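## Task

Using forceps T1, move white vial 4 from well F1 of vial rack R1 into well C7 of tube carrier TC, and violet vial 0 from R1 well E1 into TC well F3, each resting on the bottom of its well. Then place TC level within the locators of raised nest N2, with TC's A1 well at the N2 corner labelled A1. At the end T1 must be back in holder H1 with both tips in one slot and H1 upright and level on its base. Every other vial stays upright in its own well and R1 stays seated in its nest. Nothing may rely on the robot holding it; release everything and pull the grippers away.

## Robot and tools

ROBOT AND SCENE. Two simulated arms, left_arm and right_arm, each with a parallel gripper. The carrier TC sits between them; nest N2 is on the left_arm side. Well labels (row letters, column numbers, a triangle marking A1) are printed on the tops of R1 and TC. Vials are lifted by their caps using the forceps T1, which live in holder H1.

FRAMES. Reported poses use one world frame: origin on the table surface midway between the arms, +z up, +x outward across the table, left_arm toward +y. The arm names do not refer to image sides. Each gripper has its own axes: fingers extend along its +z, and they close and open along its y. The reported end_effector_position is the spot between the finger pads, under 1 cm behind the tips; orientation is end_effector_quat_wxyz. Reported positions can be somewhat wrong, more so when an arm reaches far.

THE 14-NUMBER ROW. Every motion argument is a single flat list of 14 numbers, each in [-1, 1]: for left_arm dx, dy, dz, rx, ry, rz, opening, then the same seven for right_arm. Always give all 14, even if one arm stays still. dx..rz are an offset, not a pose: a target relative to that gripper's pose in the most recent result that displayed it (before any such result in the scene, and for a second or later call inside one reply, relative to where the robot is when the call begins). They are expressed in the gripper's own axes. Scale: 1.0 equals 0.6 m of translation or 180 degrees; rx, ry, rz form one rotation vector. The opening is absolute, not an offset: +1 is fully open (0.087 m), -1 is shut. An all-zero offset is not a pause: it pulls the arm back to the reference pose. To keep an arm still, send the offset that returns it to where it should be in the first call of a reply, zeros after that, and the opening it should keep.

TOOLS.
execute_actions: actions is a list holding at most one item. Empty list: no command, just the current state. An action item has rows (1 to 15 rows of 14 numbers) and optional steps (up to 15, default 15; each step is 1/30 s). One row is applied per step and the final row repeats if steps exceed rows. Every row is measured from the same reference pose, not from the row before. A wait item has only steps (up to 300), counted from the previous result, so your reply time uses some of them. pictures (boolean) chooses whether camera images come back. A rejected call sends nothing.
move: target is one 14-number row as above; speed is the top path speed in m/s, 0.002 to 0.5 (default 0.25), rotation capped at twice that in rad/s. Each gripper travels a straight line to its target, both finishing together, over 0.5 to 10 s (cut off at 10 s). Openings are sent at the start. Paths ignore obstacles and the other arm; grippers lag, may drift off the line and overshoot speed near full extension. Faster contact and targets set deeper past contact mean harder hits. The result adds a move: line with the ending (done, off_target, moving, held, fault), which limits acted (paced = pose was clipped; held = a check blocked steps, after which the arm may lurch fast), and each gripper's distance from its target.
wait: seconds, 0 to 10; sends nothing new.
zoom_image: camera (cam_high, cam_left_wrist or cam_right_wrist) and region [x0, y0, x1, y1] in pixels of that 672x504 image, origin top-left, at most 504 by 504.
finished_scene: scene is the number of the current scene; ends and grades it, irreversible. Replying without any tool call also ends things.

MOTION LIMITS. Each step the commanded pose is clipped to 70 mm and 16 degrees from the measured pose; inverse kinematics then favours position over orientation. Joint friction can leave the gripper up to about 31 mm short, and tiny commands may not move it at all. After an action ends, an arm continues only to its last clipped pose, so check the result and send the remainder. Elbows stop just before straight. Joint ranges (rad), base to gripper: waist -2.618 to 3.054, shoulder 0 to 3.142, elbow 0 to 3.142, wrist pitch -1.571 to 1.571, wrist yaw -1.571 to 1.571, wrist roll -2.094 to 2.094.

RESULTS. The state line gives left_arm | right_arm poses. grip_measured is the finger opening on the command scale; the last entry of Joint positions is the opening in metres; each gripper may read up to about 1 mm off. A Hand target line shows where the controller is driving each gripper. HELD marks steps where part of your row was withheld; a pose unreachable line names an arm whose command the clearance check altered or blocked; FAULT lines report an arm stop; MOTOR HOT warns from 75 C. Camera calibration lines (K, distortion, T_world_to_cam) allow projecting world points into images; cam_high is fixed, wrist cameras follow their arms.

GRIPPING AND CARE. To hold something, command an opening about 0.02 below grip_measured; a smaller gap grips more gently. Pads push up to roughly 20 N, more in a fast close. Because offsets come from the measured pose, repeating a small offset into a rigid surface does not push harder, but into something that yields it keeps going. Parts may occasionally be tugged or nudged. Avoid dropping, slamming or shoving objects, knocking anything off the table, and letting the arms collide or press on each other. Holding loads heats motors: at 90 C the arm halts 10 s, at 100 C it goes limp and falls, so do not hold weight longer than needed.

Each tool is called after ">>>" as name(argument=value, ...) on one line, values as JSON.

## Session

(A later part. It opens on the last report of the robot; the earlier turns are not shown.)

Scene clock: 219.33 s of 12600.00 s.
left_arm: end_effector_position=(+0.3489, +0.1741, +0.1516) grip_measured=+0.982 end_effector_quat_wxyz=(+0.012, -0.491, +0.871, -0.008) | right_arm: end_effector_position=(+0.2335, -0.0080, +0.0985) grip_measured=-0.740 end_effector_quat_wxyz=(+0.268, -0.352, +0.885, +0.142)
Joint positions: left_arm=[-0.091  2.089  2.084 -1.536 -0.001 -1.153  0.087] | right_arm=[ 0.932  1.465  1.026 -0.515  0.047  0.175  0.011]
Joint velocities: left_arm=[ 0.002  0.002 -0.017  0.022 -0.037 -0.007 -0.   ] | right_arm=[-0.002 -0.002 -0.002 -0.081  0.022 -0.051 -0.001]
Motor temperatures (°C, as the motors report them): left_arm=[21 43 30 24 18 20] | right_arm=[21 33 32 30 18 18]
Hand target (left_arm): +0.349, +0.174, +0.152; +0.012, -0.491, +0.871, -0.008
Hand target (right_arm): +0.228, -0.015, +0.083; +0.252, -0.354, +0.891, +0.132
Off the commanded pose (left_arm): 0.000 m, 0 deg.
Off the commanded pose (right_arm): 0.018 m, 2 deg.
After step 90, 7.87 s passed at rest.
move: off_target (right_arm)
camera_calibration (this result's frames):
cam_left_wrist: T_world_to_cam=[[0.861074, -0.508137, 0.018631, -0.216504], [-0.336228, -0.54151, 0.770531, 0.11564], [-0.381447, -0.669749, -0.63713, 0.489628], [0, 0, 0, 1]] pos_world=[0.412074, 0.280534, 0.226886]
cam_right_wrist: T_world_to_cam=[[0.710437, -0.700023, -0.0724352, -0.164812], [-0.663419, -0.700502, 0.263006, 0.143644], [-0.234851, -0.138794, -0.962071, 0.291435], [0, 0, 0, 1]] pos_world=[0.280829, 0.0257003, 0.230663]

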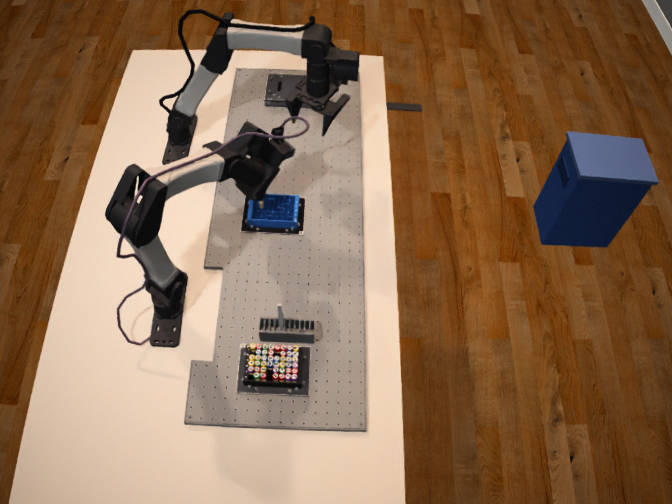

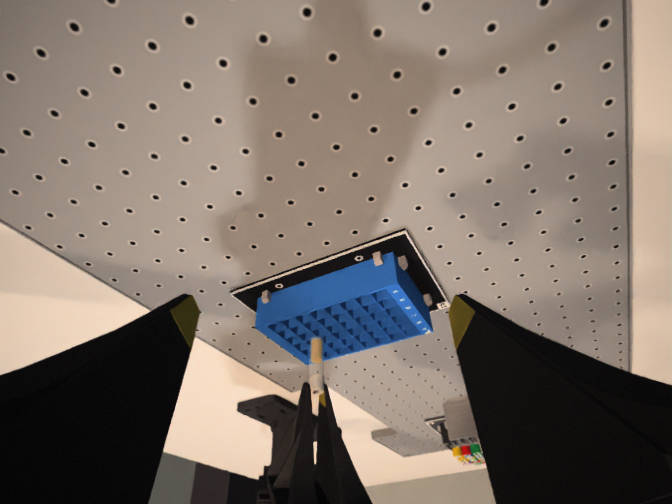

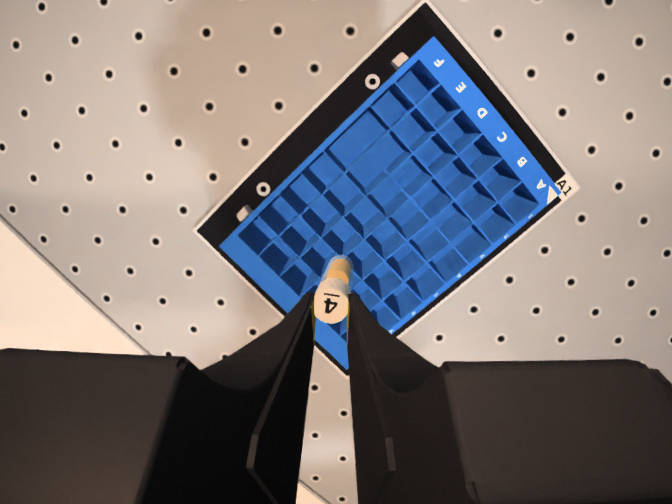

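>>> move(target=[0,0,0,0,0,0,1,0.013,0,-0.012,0,0,0,-0.78], speed=0.012)

>>> zoom_image(camera="cam_right_wrist", region=[220,130,460,330])

>>> move(target=[0,0,0,0,0,0,1,0.027,0,0.018,0,0.013,0,-0.78], speed=0.012)

>>> zoom_image(camera="cam_right_wrist", region=[220,130,460,330])

Scene clock: 229.47 s of 12600.00 s.
left_arm: end_effector_position=(+0.3489, +0.1741, +0.1516) grip_measured=+0.982 end_effector_quat_wxyz=(+0.012, -0.491, +0.871, -0.008) | right_arm: end_effector_position=(+0.2337, -0.0076, +0.1081) grip_measured=-0.740 end_effector_quat_wxyz=(+0.280, -0.350, +0.881, +0.150)
Joint positions: left_arm=[-0.091  2.089  2.084 -1.536 -0.001 -1.153  0.087] | right_arm=[ 0.932  1.436  1.026 -0.515  0.047  0.175  0.011]
Joint velocities: left_arm=[ 0.002  0.007  0.022 -0.022 -0.022 -0.022  0.002] | right_arm=[ 0.002 -0.007  0.002  0.051 -0.022  0.007  0.   ]
Motor temperatures (°C, as the motors report them): left_arm=[21 43 30 24 18 20] | right_arm=[21 33 32 30 18 18]
Hand target (left_arm): +0.349, +0.174, +0.152; +0.012, -0.491, +0.871, -0.008
Hand target (right_arm): +0.226, -0.015, +0.100; +0.268, -0.352, +0.885, +0.142
Off the commanded pose (left_arm): 0.000 m, 0 deg.
Off the commanded pose (right_arm): 0.014 m, 2 deg.
After step 90, 6.03 s passed at rest.
move: off_target (right_arm)
camera_calibration (this result's frames):
cam_left_wrist: T_world_to_cam=[[0.861074, -0.508137, 0.018631, -0.216504], [-0.336228, -0.54151, 0.770531, 0.11564], [-0.381447, -0.669749, -0.63713, 0.489628], [0, 0, 0, 1]] pos_world=[0.412074, 0.280534, 0.226886]
cam_right_wrist: T_world_to_cam=[[0.711719, -0.698244, -0.0768857, -0.163862], [-0.667693, -0.706435, 0.23481, 0.145481], [-0.21827, -0.115783, -0.968996, 0.297835], [0, 0, 0, 1]] pos_world=[0.278769, 0.0228415, 0.241842]

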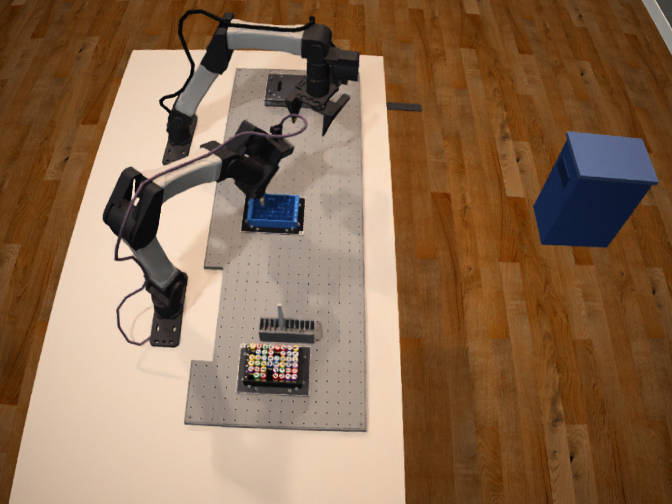

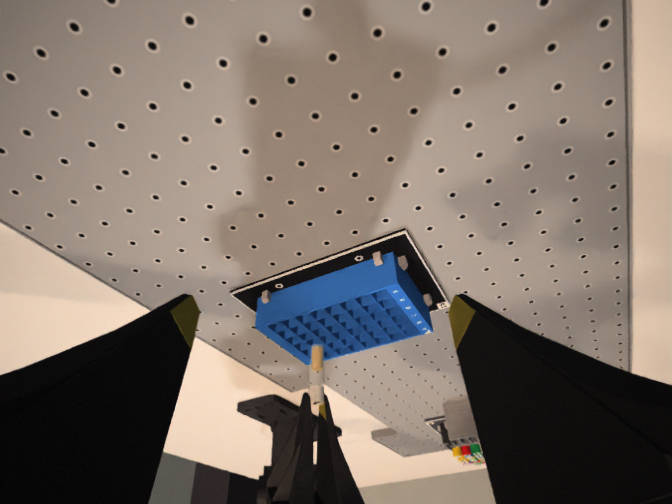

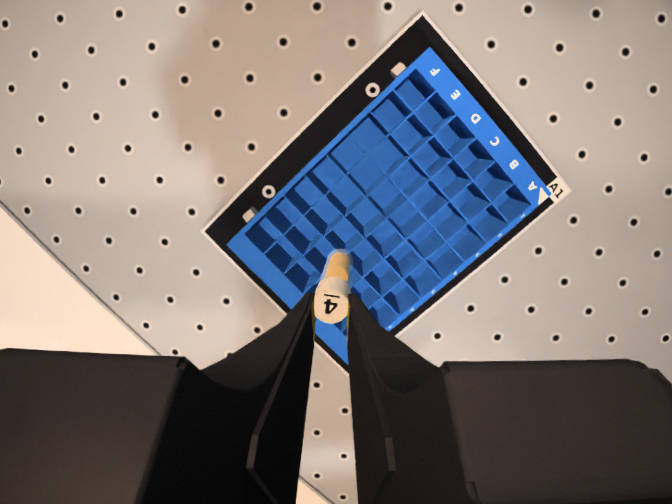

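Region (220, 130, 460, 330) of cam_right_wrist's 672x504 image, scaled by 2.100, with more detail than that image has.

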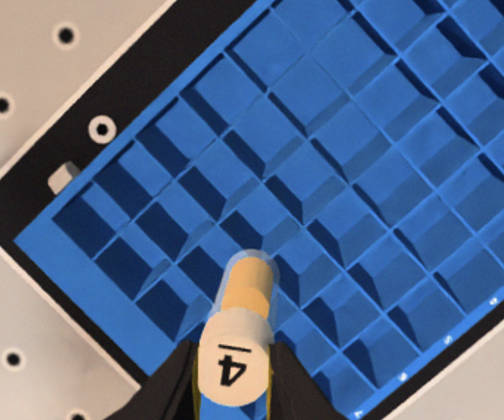

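Scene clock: 231.50 s of 12600.00 s.
left_arm: end_effector_position=(+0.3489, +0.1741, +0.1516) grip_measured=+0.982 end_effector_quat_wxyz=(+0.012, -0.491, +0.871, -0.008) | right_arm: end_effector_position=(+0.2323, -0.0096, +0.1038) grip_measured=-0.740 end_effector_quat_wxyz=(+0.277, -0.350, +0.882, +0.148)
Joint positions: left_arm=[-0.091  2.089  2.084 -1.536 -0.001 -1.153  0.087] | right_arm=[ 0.932  1.436  1.012 -0.509  0.047  0.175  0.011]
Joint velocities: left_arm=[ 0.012  0.012 -0.007 -0.066 -0.007 -0.007  0.   ] | right_arm=[-0.007 -0.007  0.002  0.007 -0.051 -0.051 -0.001]
Motor temperatures (°C, as the motors report them): left_arm=[21 43 30 24 18 20] | right_arm=[21 33 32 31 18 18]
Hand target (left_arm): +0.349, +0.174, +0.152; +0.012, -0.491, +0.871, -0.008
Hand target (right_arm): +0.228, -0.012, +0.090; +0.262, -0.352, +0.887, +0.142
Off the commanded pose (left_arm): 0.000 m, 0 deg.
Off the commanded pose (right_arm): 0.015 m, 2 deg.
move: off_target (right_arm)
camera_calibration (this result's frames):
cam_left_wrist: T_world_to_cam=[[0.861074, -0.508137, 0.018631, -0.216504], [-0.336228, -0.54151, 0.770531, 0.11564], [-0.381447, -0.669749, -0.63713, 0.489628], [0, 0, 0, 1]] pos_world=[0.412074, 0.280534, 0.226886]
cam_right_wrist: T_world_to_cam=[[0.711362, -0.69874, -0.0756783, -0.164606], [-0.666575, -0.704883, 0.242521, 0.143133], [-0.222803, -0.122075, -0.96719, 0.293899], [0, 0, 0, 1]] pos_world=[0.277984, 0.0217531, 0.237086]

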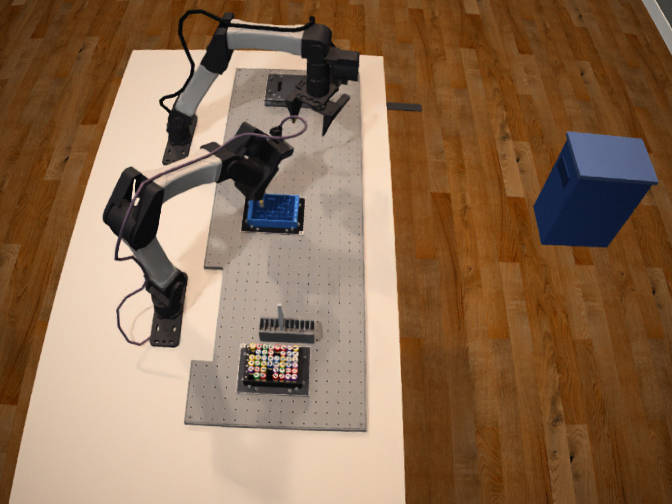

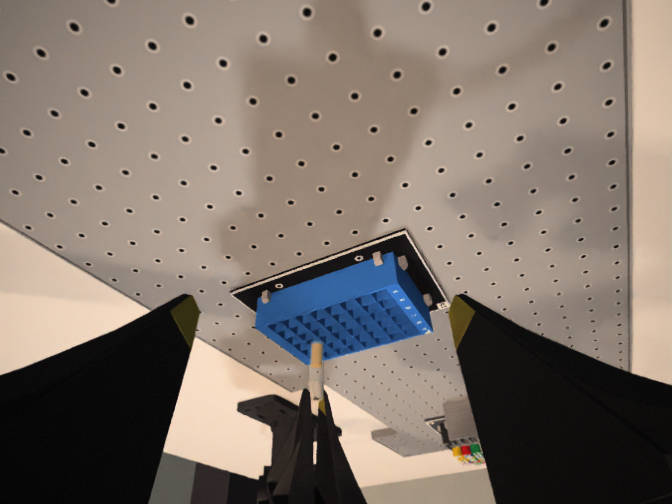

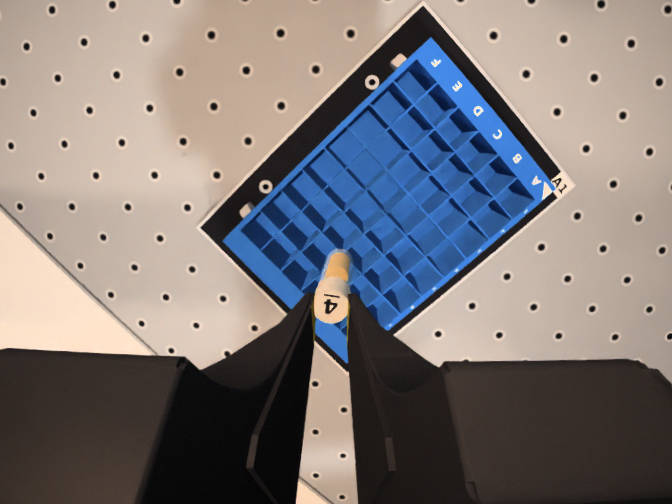

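Region (220, 130, 460, 330) of cam_right_wrist's 672x504 image, scaled by 2.100, with more detail than that image has.

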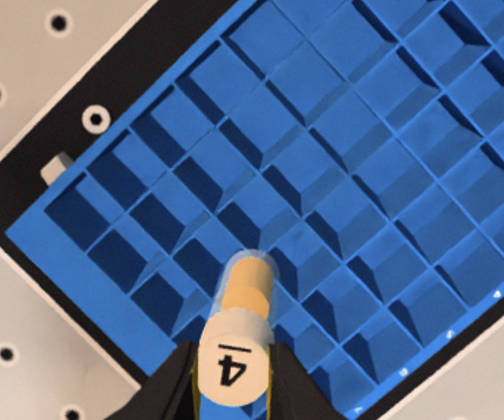

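>>> move(target=[0,0,0,0,0,0,1,0.017,0,0,0,0.013,0,-0.78], speed=0.012)

>>> zoom_image(camera="cam_right_wrist", region=[220,130,460,330])

Scene clock: 243.23 s of 12600.00 s.
left_arm: end_effector_position=(+0.3489, +0.1741, +0.1516) grip_measured=+0.982 end_effector_quat_wxyz=(+0.012, -0.491, +0.871, -0.008) | right_arm: end_effector_position=(+0.2304, -0.0123, +0.1021) grip_measured=-0.740 end_effector_quat_wxyz=(+0.271, -0.351, +0.884, +0.144)
Joint positions: left_arm=[-0.091  2.089  2.084 -1.536 -0.001 -1.153  0.087] | right_arm=[ 0.932  1.436  1.012 -0.524  0.047  0.175  0.011]
Joint velocities: left_arm=[-0.007 -0.012 -0.022 -0.007 -0.066 -0.007 -0.   ] | right_arm=[ 0.007 -0.007 -0.002 -0.066  0.022  0.022  0.001]
Motor temperatures (°C, as the motors report them): left_arm=[21 44 30 24 18 20] | right_arm=[21 33 32 31 18 18]
Hand target (left_arm): +0.349, +0.174, +0.152; +0.012, -0.491, +0.871, -0.008
Hand target (right_arm): +0.226, -0.015, +0.098; +0.259, -0.353, +0.888, +0.140
Off the commanded pose (left_arm): 0.000 m, 0 deg.
Off the commanded pose (right_arm): 0.007 m, 2 deg.
After step 90, 6.80 s passed at rest.
move: done
camera_calibration (this result's frames):
cam_left_wrist: T_world_to_cam=[[0.861074, -0.508137, 0.018631, -0.216504], [-0.336228, -0.54151, 0.770531, 0.11564], [-0.381447, -0.669749, -0.63713, 0.489628], [0, 0, 0, 1]] pos_world=[0.412074, 0.280534, 0.226886]
cam_right_wrist: T_world_to_cam=[[0.71073, -0.699617, -0.0734813, -0.165315], [-0.664461, -0.701949, 0.256434, 0.138512], [-0.230986, -0.13343, -0.963765, 0.292947], [0, 0, 0, 1]] pos_world=[0.277196, 0.0206593, 0.234666]

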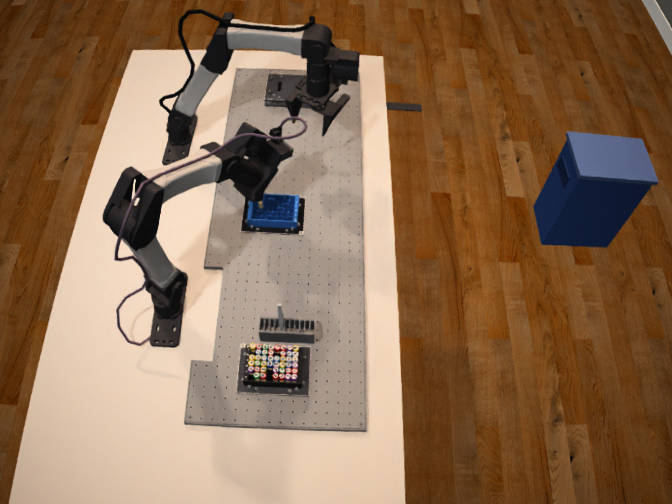

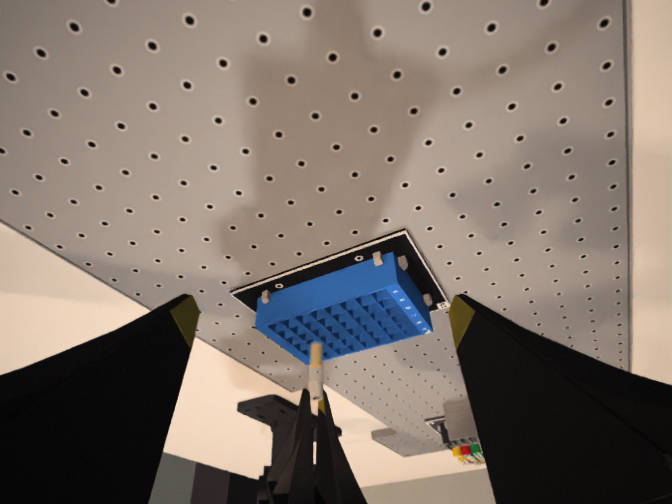

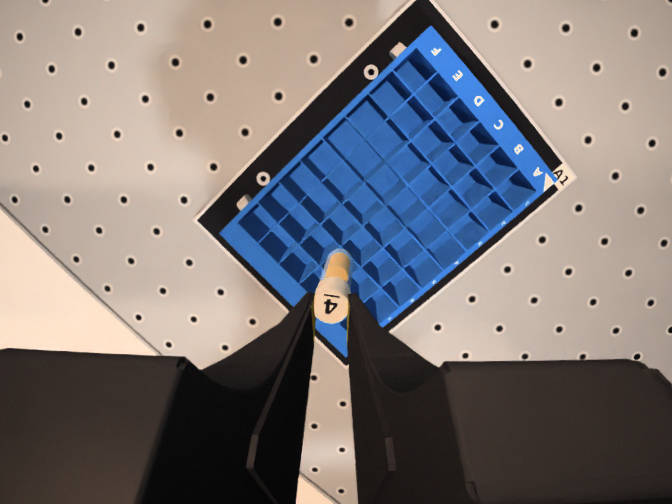

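Region (220, 130, 460, 330) of cam_right_wrist's 672x504 image, scaled by 2.100, with more detail than that image has.

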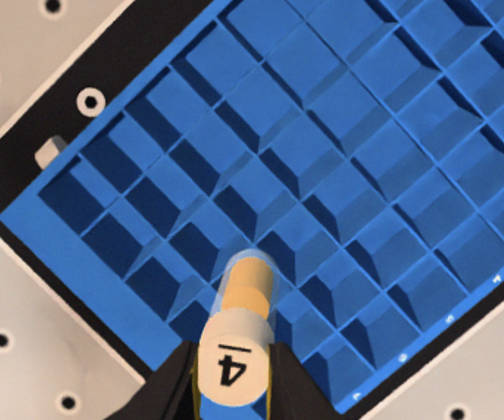

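>>> move(target=[0,0,0,0,0,0,1,0.015,0,0,0,0.0115,0,-0.78], speed=0.012)

>>> zoom_image(camera="cam_right_wrist", region=[220,130,460,330])

>>> move(target=[0,0,0,0,0,0,1,0.025,-0.003,0.034,0,0.024,0,-0.78], speed=0.012)

>>> zoom_image(camera="cam_right_wrist", region=[220,130,460,330])

Scene clock: 256.67 s of 12600.00 s.
left_arm: end_effector_position=(+0.3489, +0.1741, +0.1516) grip_measured=+0.982 end_effector_quat_wxyz=(+0.012, -0.491, +0.871, -0.008) | right_arm: end_effector_position=(+0.2290, -0.0142, +0.1010) grip_measured=-0.740 end_effector_quat_wxyz=(+0.267, -0.352, +0.886, +0.141)
Joint positions: left_arm=[-0.091  2.089  2.084 -1.536 -0.001 -1.153  0.087] | right_arm=[ 0.932  1.436  1.012 -0.534  0.047  0.175  0.011]
Joint velocities: left_arm=[-0.002  0.007 -0.022 -0.066 -0.051 -0.007 -0.001] | right_arm=[-0.007  0.002  0.017 -0.095  0.007  0.007  0.001]
Motor temperatures (°C, as the motors report them): left_arm=[21 44 30 23 18 20] | right_arm=[21 33 33 30 18 18]
Hand target (left_arm): +0.349, +0.174, +0.152; +0.012, -0.491, +0.871, -0.008
Hand target (right_arm): +0.225, -0.017, +0.097; +0.255, -0.354, +0.889, +0.137
Off the commanded pose (left_arm): 0.000 m, 0 deg.
Off the commanded pose (right_arm): 0.006 m, 1 deg.
After step 90, 8.73 s passed at rest.
move: done
camera_calibration (this result's frames):
cam_left_wrist: T_world_to_cam=[[0.861074, -0.508137, 0.018631, -0.216504], [-0.336228, -0.54151, 0.770531, 0.11564], [-0.381447, -0.669749, -0.63713, 0.489628], [0, 0, 0, 1]] pos_world=[0.412074, 0.280534, 0.226886]
cam_right_wrist: T_world_to_cam=[[0.710276, -0.700246, -0.0718526, -0.165841], [-0.662828, -0.699683, 0.266651, 0.135116], [-0.236996, -0.14177, -0.961111, 0.292203], [0, 0, 0, 1]] pos_world=[0.276602, 0.0198351, 0.232894]

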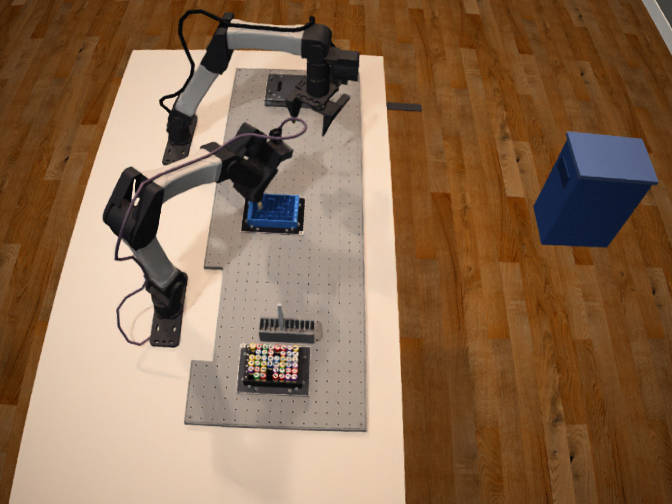

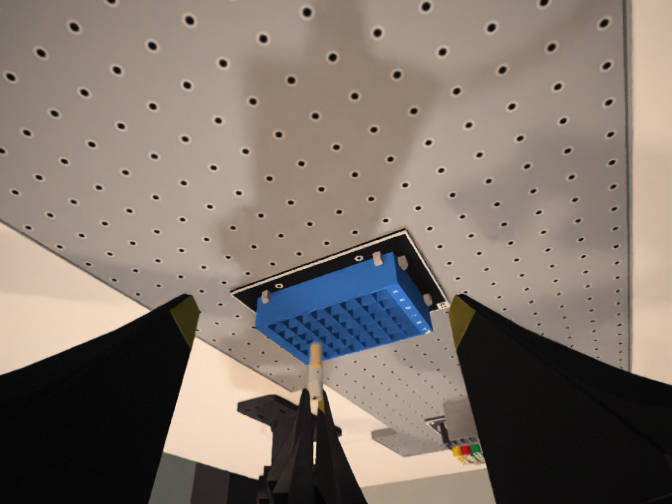

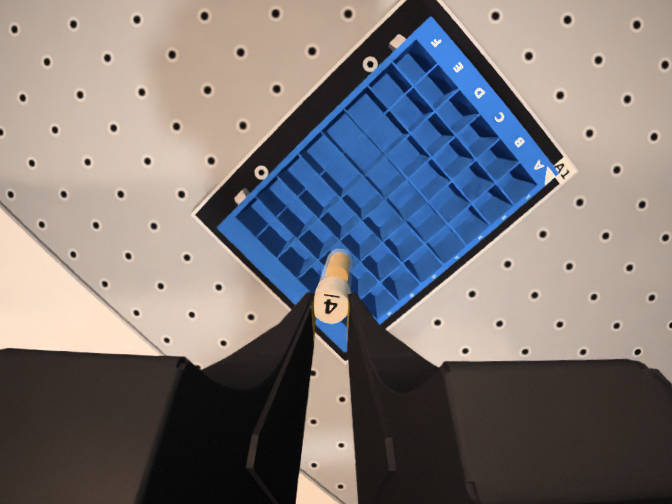

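Region (220, 130, 460, 330) of cam_right_wrist's 672x504 image, scaled by 2.100, with more detail than that image has.

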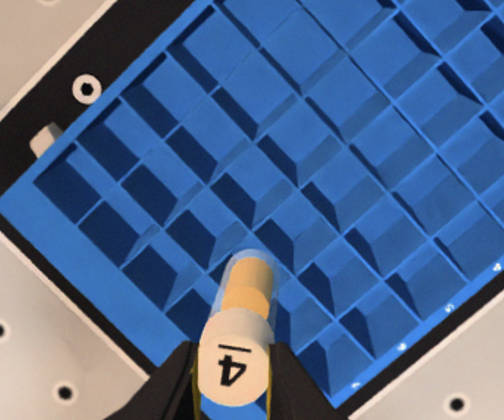

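Scene clock: 260.03 s of 12600.00 s.
left_arm: end_effector_position=(+0.3489, +0.1741, +0.1516) grip_measured=+0.982 end_effector_quat_wxyz=(+0.012, -0.491, +0.871, -0.008) | right_arm: end_effector_position=(+0.2287, -0.0137, +0.0819) grip_measured=-0.740 end_effector_quat_wxyz=(+0.244, -0.356, +0.893, +0.128)
Joint positions: left_arm=[-0.091  2.089  2.084 -1.536 -0.001 -1.153  0.087] | right_arm=[ 0.932  1.498  1.012 -0.527  0.044  0.175  0.011]
Joint velocities: left_arm=[ 0.002 -0.002 -0.012  0.007  0.066  0.095  0.003] | right_arm=[-0.002 -0.022  0.012 -0.081 -0.007 -0.022 -0.001]
Motor temperatures (°C, as the motors report them): left_arm=[21 44 30 23 18 20] | right_arm=[21 33 33 30 18 18]
Hand target (left_arm): +0.349, +0.174, +0.152; +0.012, -0.491, +0.871, -0.008
Hand target (right_arm): +0.229, -0.015, +0.076; +0.234, -0.357, +0.896, +0.128
Off the commanded pose (left_arm): 0.000 m, 0 deg.
Off the commanded pose (right_arm): 0.006 m, 1 deg.
move: done
camera_calibration (this result's frames):
cam_left_wrist: T_world_to_cam=[[0.861074, -0.508137, 0.018631, -0.216504], [-0.336228, -0.54151, 0.770531, 0.11564], [-0.381447, -0.669749, -0.63713, 0.489628], [0, 0, 0, 1]] pos_world=[0.412074, 0.280534, 0.226886]
cam_right_wrist: T_world_to_cam=[[0.709117, -0.701999, -0.0659632, -0.166891], [-0.651719, -0.68827, 0.318664, 0.13372], [-0.269102, -0.182981, -0.94557, 0.279345], [0, 0, 0, 1]] pos_world=[0.280665, 0.025993, 0.21052]

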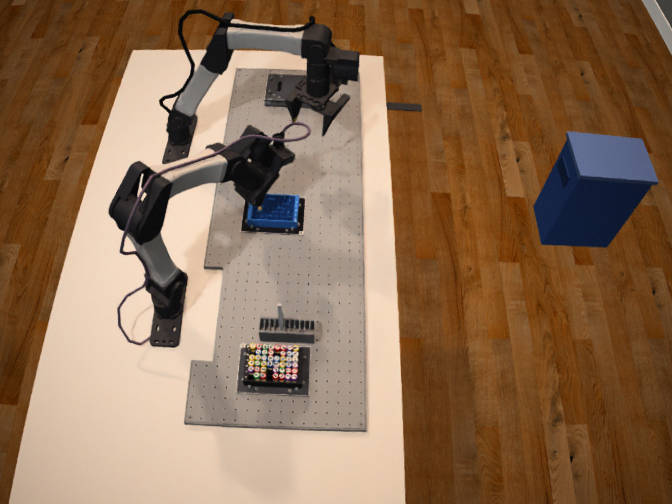

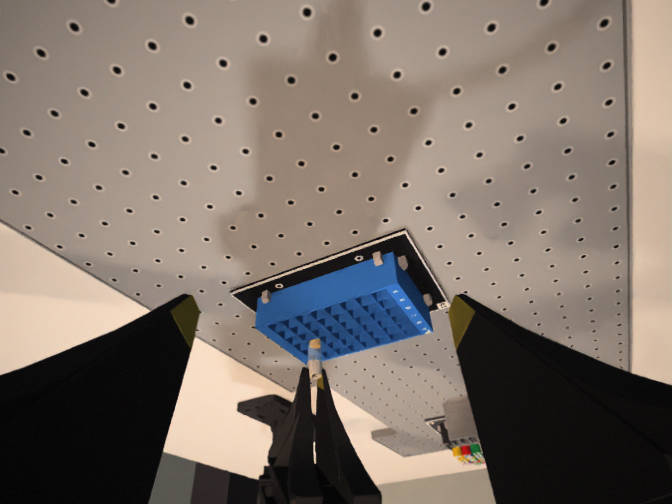

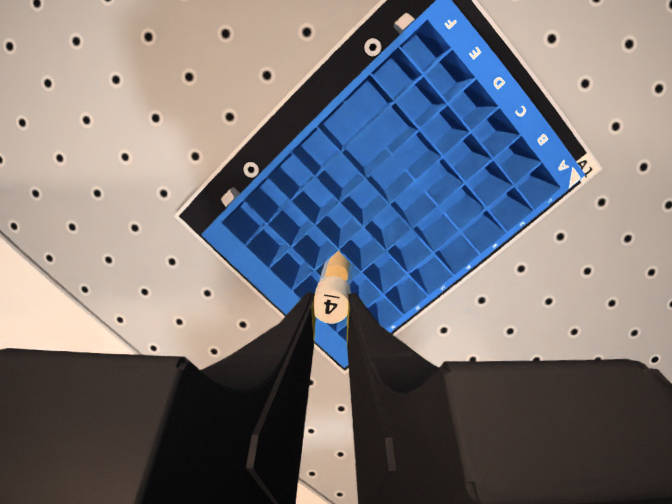

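Region (220, 130, 460, 330) of cam_right_wrist's 672x504 image, scaled by 2.100, with more detail than that image has.

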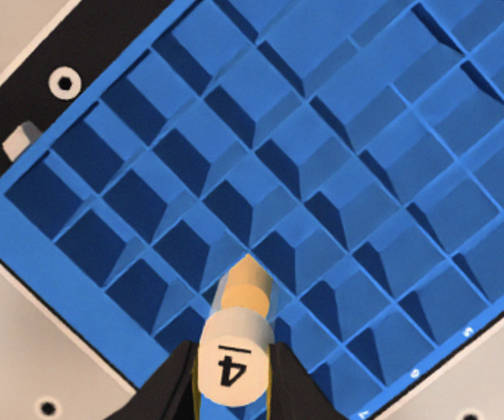

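>>> move(target=[0,0,0,0,0,0,1,0.012,-0.001,0.018,0,0.012,0,-0.78], speed=0.015)

>>> move(target=[0,0,0,0,0,0,1,0,0,0,0,0,0,-0.62])

>>> move(target=[0,0,0,0,0,0,1,-0.07,0,-0.14,0.015,0,0,-0.62], speed=0.08)

Scene clock: 269.07 s of 12600.00 s.
left_arm: end_effector_position=(+0.3489, +0.1741, +0.1516) grip_measured=+0.982 end_effector_quat_wxyz=(+0.012, -0.491, +0.871, -0.008) | right_arm: end_effector_position=(+0.2292, -0.0131, +0.0749) grip_measured=-0.740 end_effector_quat_wxyz=(+0.237, -0.357, +0.895, +0.124)
Joint positions: left_arm=[-0.091  2.089  2.084 -1.536 -0.001 -1.153  0.087] | right_arm=[ 0.932  1.521  1.012 -0.521  0.044  0.175  0.011]
Joint velocities: left_arm=[-0.002 -0.012  0.022  0.007  0.051 -0.037  0.001] | right_arm=[-0.012  0.002  0.002 -0.007  0.037 -0.007 -0.   ]
Motor temperatures (°C, as the motors report them): left_arm=[21 44 30 23 18 20] | right_arm=[21 33 34 30 18 18]
Hand target (left_arm): +0.349, +0.174, +0.152; +0.012, -0.491, +0.871, -0.008
Hand target (right_arm): +0.228, -0.014, +0.069; +0.227, -0.358, +0.897, +0.122
Off the commanded pose (left_arm): 0.000 m, 0 deg.
Off the commanded pose (right_arm): 0.006 m, 1 deg.
After step 90, 4.57 s passed at rest.
move: done
camera_calibration (this result's frames):
cam_left_wrist: T_world_to_cam=[[0.861074, -0.508137, 0.018631, -0.216504], [-0.336228, -0.54151, 0.770531, 0.11564], [-0.381447, -0.669749, -0.63713, 0.489628], [0, 0, 0, 1]] pos_world=[0.412074, 0.280534, 0.226886]
cam_right_wrist: T_world_to_cam=[[0.708482, -0.702879, -0.0633529, -0.167293], [-0.648514, -0.683824, 0.334386, 0.134824], [-0.278355, -0.195822, -0.940304, 0.274535], [0, 0, 0, 1]] pos_world=[0.282378, 0.0283694, 0.202464]

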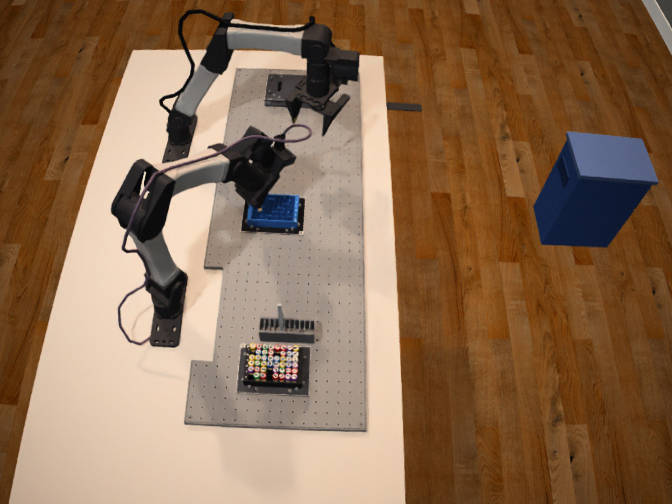

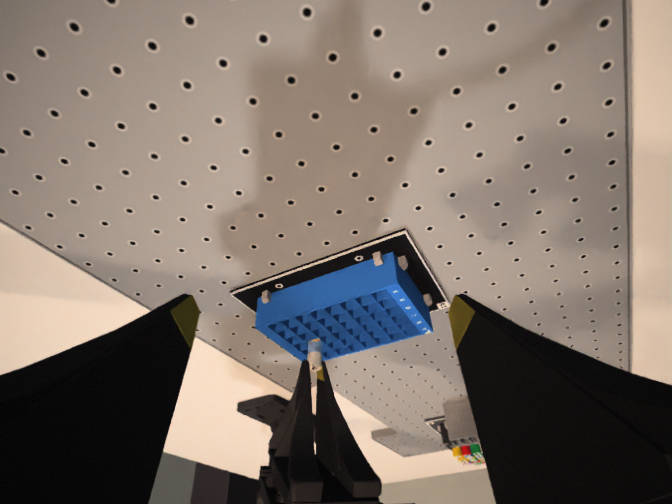

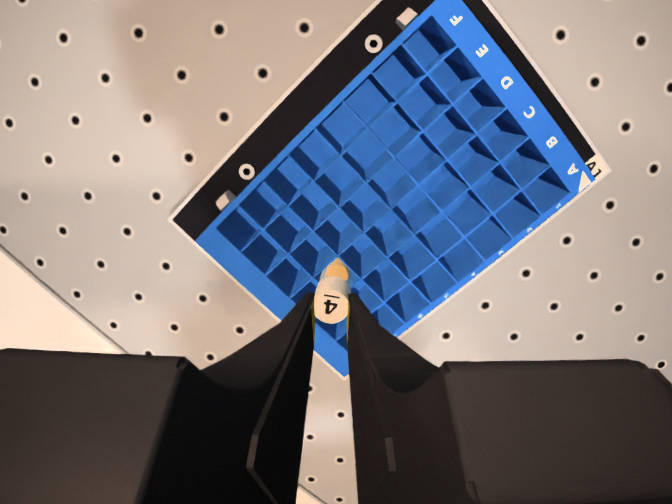

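Scene clock: 269.57 s of 12600.00 s.
left_arm: end_effector_position=(+0.3489, +0.1741, +0.1516) grip_measured=+0.982 end_effector_quat_wxyz=(+0.012, -0.491, +0.871, -0.008) | right_arm: end_effector_position=(+0.2292, -0.0131, +0.0749) grip_measured=-0.620 end_effector_quat_wxyz=(+0.237, -0.357, +0.895, +0.124)
Joint positions: left_arm=[-0.091  2.089  2.084 -1.536 -0.001 -1.153  0.087] | right_arm=[ 0.932  1.521  1.012 -0.521  0.044  0.175  0.017]
Joint velocities: left_arm=[-0.002  0.007  0.007 -0.022 -0.037  0.007 -0.   ] | right_arm=[-0.022  0.007  0.012  0.066 -0.022 -0.022  0.001]
Motor temperatures (°C, as the motors report them): left_arm=[21 44 30 23 18 20] | right_arm=[21 33 34 30 18 18]
Hand target (left_arm): +0.349, +0.174, +0.152; +0.012, -0.491, +0.871, -0.008
Hand target (right_arm): +0.229, -0.013, +0.075; +0.237, -0.357, +0.895, +0.124
Off the commanded pose (left_arm): 0.000 m, 0 deg.
Off the commanded pose (right_arm): 0.000 m, 0 deg.
move: done
camera_calibration (this result's frames):
cam_left_wrist: T_world_to_cam=[[0.861074, -0.508137, 0.018631, -0.216504], [-0.336228, -0.54151, 0.770531, 0.11564], [-0.381447, -0.669749, -0.63713, 0.489628], [0, 0, 0, 1]] pos_world=[0.412074, 0.280534, 0.226886]
cam_right_wrist: T_world_to_cam=[[0.708482, -0.702879, -0.0633529, -0.167293], [-0.648514, -0.683824, 0.334386, 0.134824], [-0.278355, -0.195822, -0.940304, 0.274535], [0, 0, 0, 1]] pos_world=[0.282378, 0.0283694, 0.202464]

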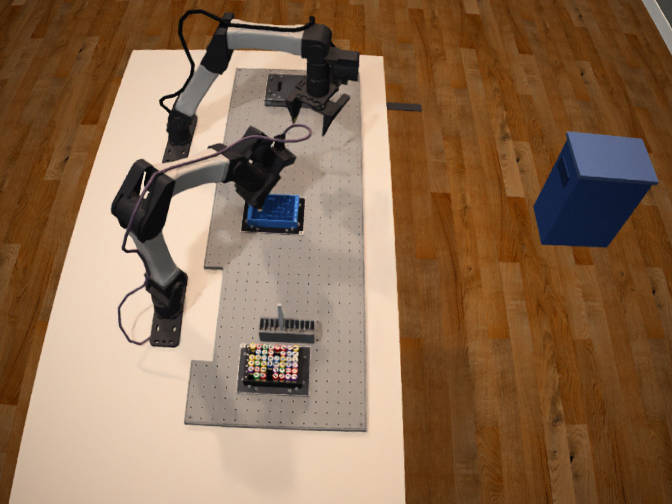

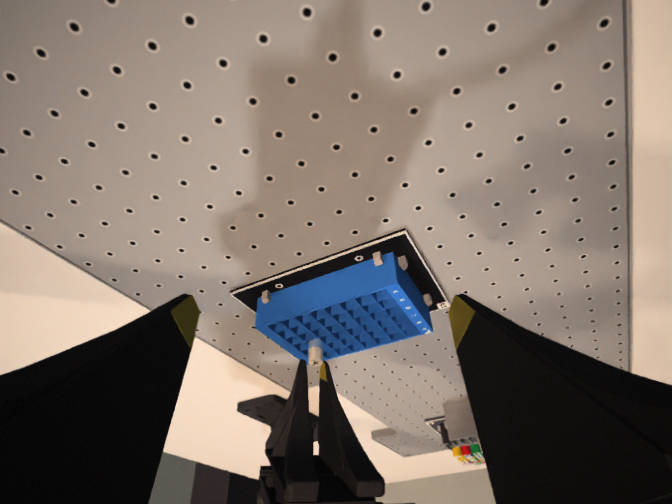

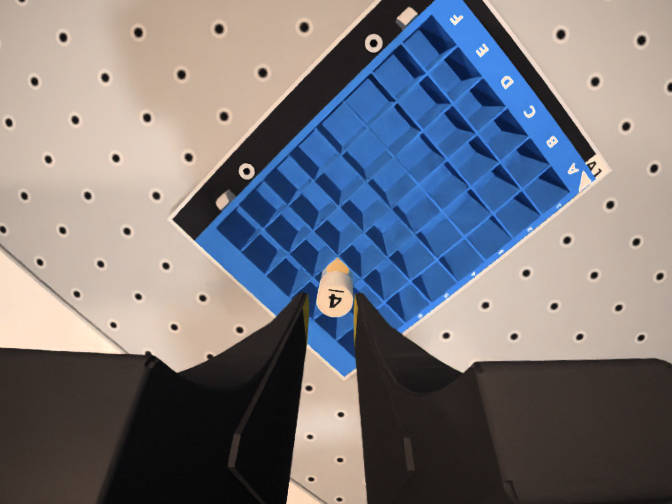

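Scene clock: 271.33 s of 12600.00 s.
left_arm: end_effector_position=(+0.3489, +0.1741, +0.1516) grip_measured=+0.982 end_effector_quat_wxyz=(+0.012, -0.491, +0.871, -0.008) | right_arm: end_effector_position=(+0.2296, -0.0199, +0.1612) grip_measured=-0.620 end_effector_quat_wxyz=(+0.241, -0.351, +0.899, +0.104)
Joint positions: left_arm=[-0.091  2.089  2.084 -1.536 -0.001 -1.153  0.087] | right_arm=[ 0.941  1.484  1.328 -0.89   0.088  0.187  0.017]
Joint velocities: left_arm=[-0.007 -0.002 -0.012 -0.066  0.022 -0.037 -0.   ] | right_arm=[-0.032  0.017  0.002 -0.037  0.022 -0.007 -0.001]
Motor temperatures (°C, as the motors report them): left_arm=[21 44 30 23 18 20] | right_arm=[21 33 34 30 18 18]
Hand target (left_arm): +0.349, +0.174, +0.152; +0.012, -0.491, +0.871, -0.008
Hand target (right_arm): +0.227, -0.020, +0.168; +0.246, -0.351, +0.897, +0.103
Off the commanded pose (left_arm): 0.000 m, 0 deg.
Off the commanded pose (right_arm): 0.008 m, 1 deg.
move: done
camera_calibration (this result's frames):
cam_left_wrist: T_world_to_cam=[[0.861074, -0.508137, 0.018631, -0.216504], [-0.336228, -0.54151, 0.770531, 0.11564], [-0.381447, -0.669749, -0.63713, 0.489628], [0, 0, 0, 1]] pos_world=[0.412074, 0.280534, 0.226886]
cam_right_wrist: T_world_to_cam=[[0.692538, -0.720798, -0.0289913, -0.169155], [-0.670292, -0.657827, 0.343469, 0.105639], [-0.266643, -0.218433, -0.938716, 0.351104], [0, 0, 0, 1]] pos_world=[0.281575, 0.0242582, 0.2884]

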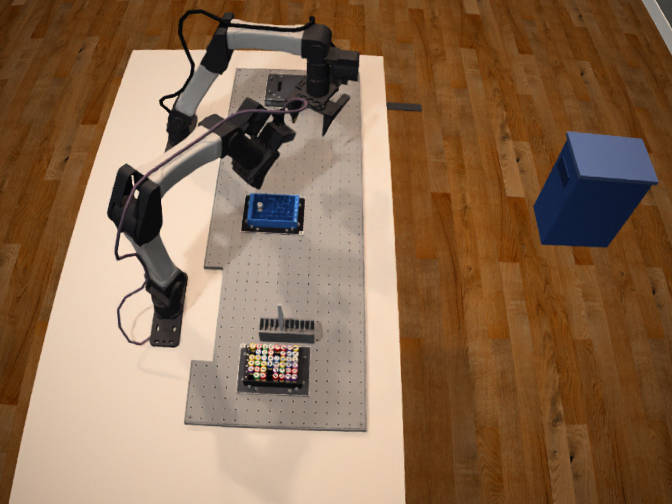

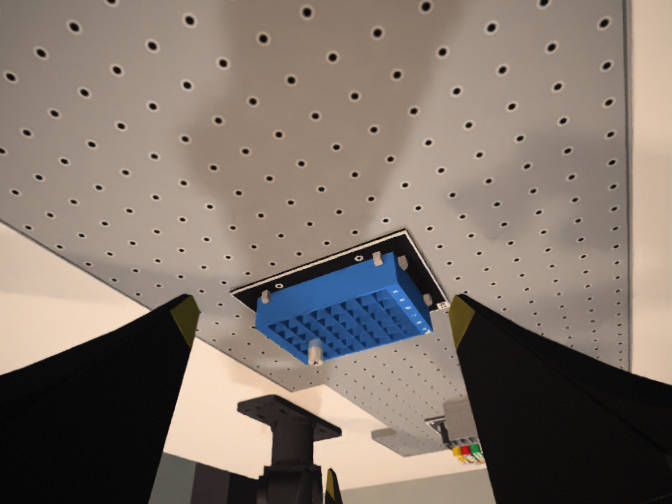

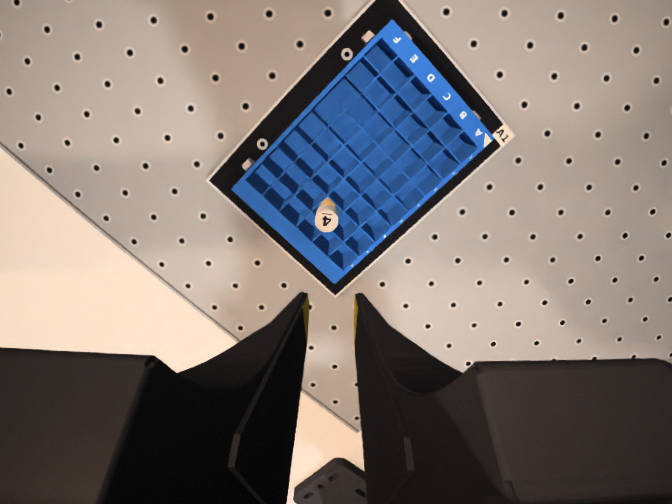

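>>> move(target=[0,0,0,0,0,0,1,0.458,-0.567,-0.262,0,0,0.03,-0.66], speed=0.2)

Scene clock: 281.83 s of 12600.00 s.
left_arm: end_effector_position=(+0.3489, +0.1741, +0.1516) grip_measured=+0.982 end_effector_quat_wxyz=(+0.012, -0.491, +0.871, -0.008) | right_arm: end_effector_position=(+0.2349, -0.4861, +0.1580) grip_measured=-0.660 end_effector_quat_wxyz=(+0.234, -0.311, +0.916, +0.098)
Joint positions: left_arm=[-0.091  2.089  2.084 -1.536 -0.001 -1.153  0.087] | right_arm=[-0.945  1.645  1.518 -1.491 -0.511 -1.597  0.015]
Joint velocities: left_arm=[-0.012  0.002 -0.002  0.007  0.007  0.022  0.   ] | right_arm=[ 0.002 -0.002 -0.007 -0.051  0.022 -0.051 -0.   ]
Motor temperatures (°C, as the motors report them): left_arm=[21 44 30 23 18 20] | right_arm=[21 33 35 30 18 18]
Hand target (left_arm): +0.349, +0.174, +0.152; +0.012, -0.491, +0.871, -0.008
Hand target (right_arm): +0.236, -0.488, +0.161; +0.239, -0.310, +0.915, +0.101
Off the commanded pose (left_arm): 0.000 m, 0 deg.
Off the commanded pose (right_arm): 0.009 m, 2 deg.
After step 90, 4.53 s passed at rest.
move: done
camera_calibration (this result's frames):
cam_left_wrist: T_world_to_cam=[[0.861074, -0.508137, 0.018631, -0.216504], [-0.336228, -0.54151, 0.770531, 0.11564], [-0.381447, -0.669749, -0.63713, 0.489628], [0, 0, 0, 1]] pos_world=[0.412074, 0.280534, 0.226886]
cam_right_wrist: T_world_to_cam=[[0.62689, -0.777792, -0.045256, -0.518674], [-0.715736, -0.597874, 0.360927, -0.159384], [-0.307784, -0.19387, -0.931495, 0.268172], [0, 0, 0, 1]] pos_world=[0.293614, -0.446722, 0.283854]

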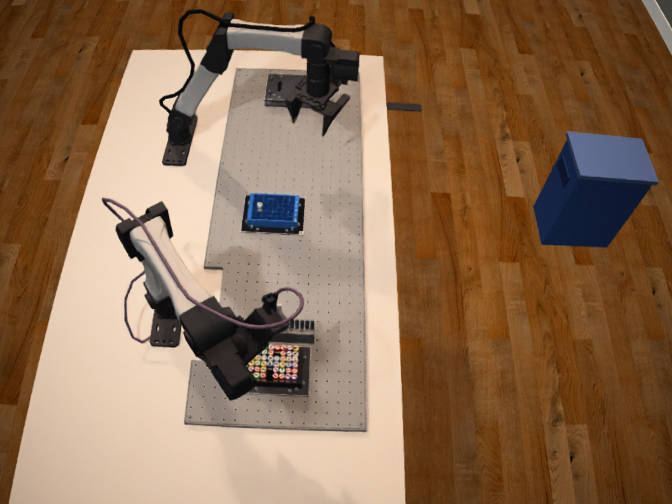

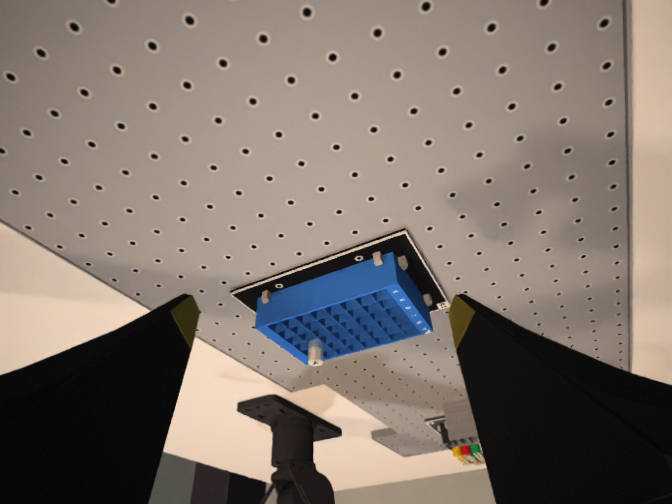

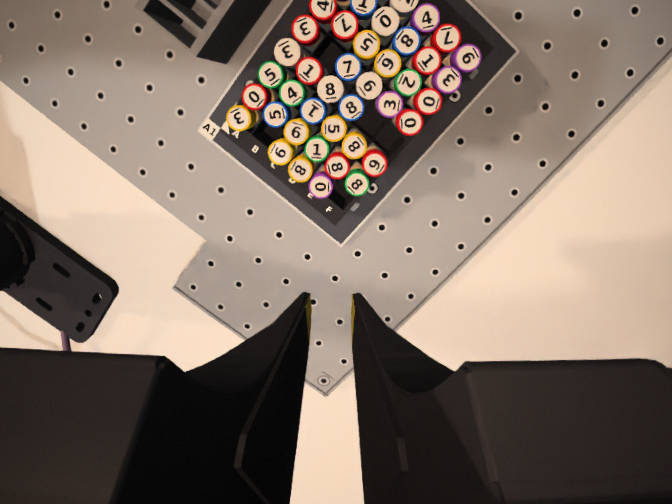

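>>> move(target=[0,0,0,0,0,0,1,0.069,0.018,0.142,0.005,0,0,-0.66], speed=0.05)

Scene clock: 295.80 s of 12600.00 s.
left_arm: end_effector_position=(+0.3489, +0.1741, +0.1516) grip_measured=+0.982 end_effector_quat_wxyz=(+0.012, -0.491, +0.871, -0.008) | right_arm: end_effector_position=(+0.2282, -0.4772, +0.0668) grip_measured=-0.660 end_effector_quat_wxyz=(+0.236, -0.305, +0.918, +0.090)
Joint positions: left_arm=[-0.091  2.089  2.084 -1.536 -0.001 -1.153  0.087] | right_arm=[-0.945  1.61   1.116 -1.103 -0.511 -1.578  0.015]
Joint velocities: left_arm=[-0.002 -0.012 -0.002 -0.022 -0.022  0.007 -0.001] | right_arm=[-0.007  0.007  0.002 -0.007  0.051 -0.037  0.   ]
Motor temperatures (°C, as the motors report them): left_arm=[21 45 30 23 18 20] | right_arm=[21 34 35 28 19 18]
Hand target (left_arm): +0.349, +0.174, +0.152; +0.012, -0.491, +0.871, -0.008
Hand target (right_arm): +0.229, -0.471, +0.064; +0.237, -0.309, +0.917, +0.091
Off the commanded pose (left_arm): 0.000 m, 0 deg.
Off the commanded pose (right_arm): 0.007 m, 1 deg.
After step 90, 8.60 s passed at rest.
move: done
camera_calibration (this result's frames):
cam_left_wrist: T_world_to_cam=[[0.861074, -0.508137, 0.018631, -0.216504], [-0.336228, -0.54151, 0.770531, 0.11564], [-0.381447, -0.669749, -0.63713, 0.489628], [0, 0, 0, 1]] pos_world=[0.412074, 0.280534, 0.226886]
cam_right_wrist: T_world_to_cam=[[0.614141, -0.788511, -0.0328774, -0.514672], [-0.728051, -0.582146, 0.362005, -0.115632], [-0.304584, -0.198386, -0.931596, 0.179961], [0, 0, 0, 1]] pos_world=[0.286709, -0.437438, 0.19259]

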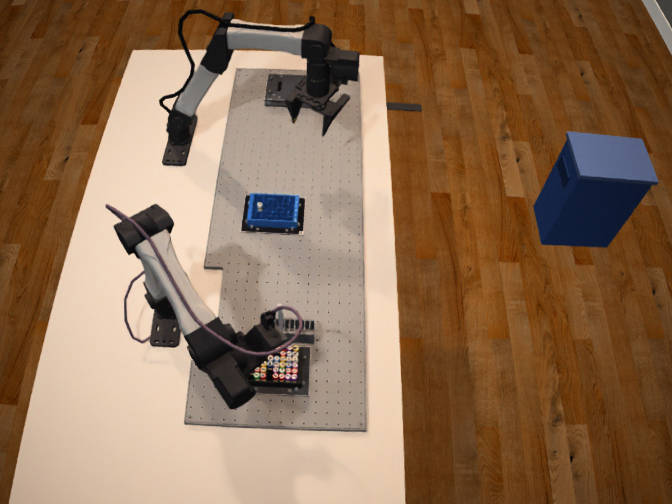

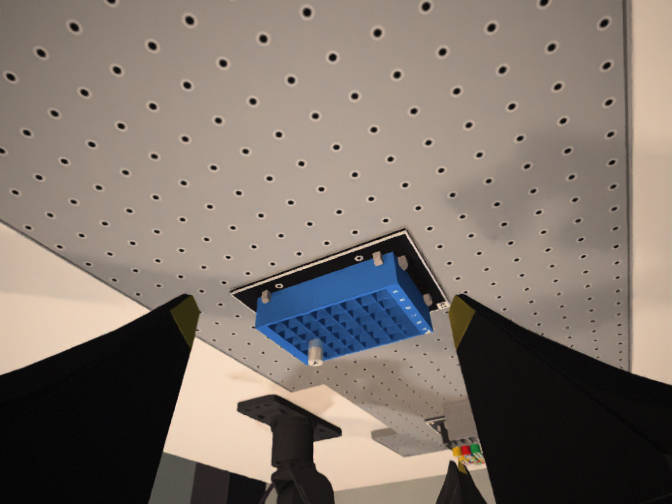

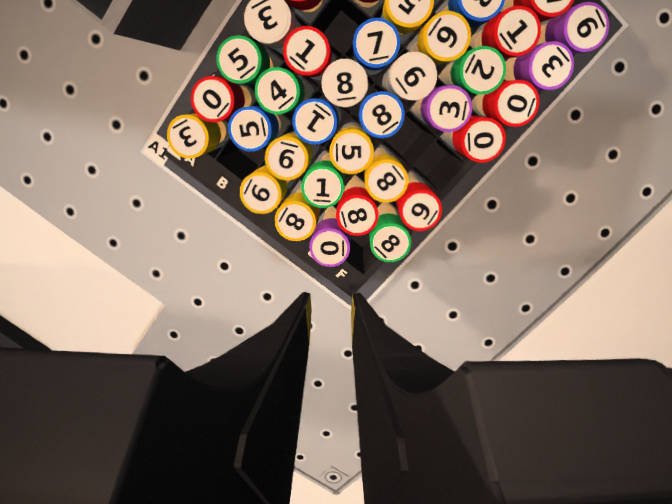

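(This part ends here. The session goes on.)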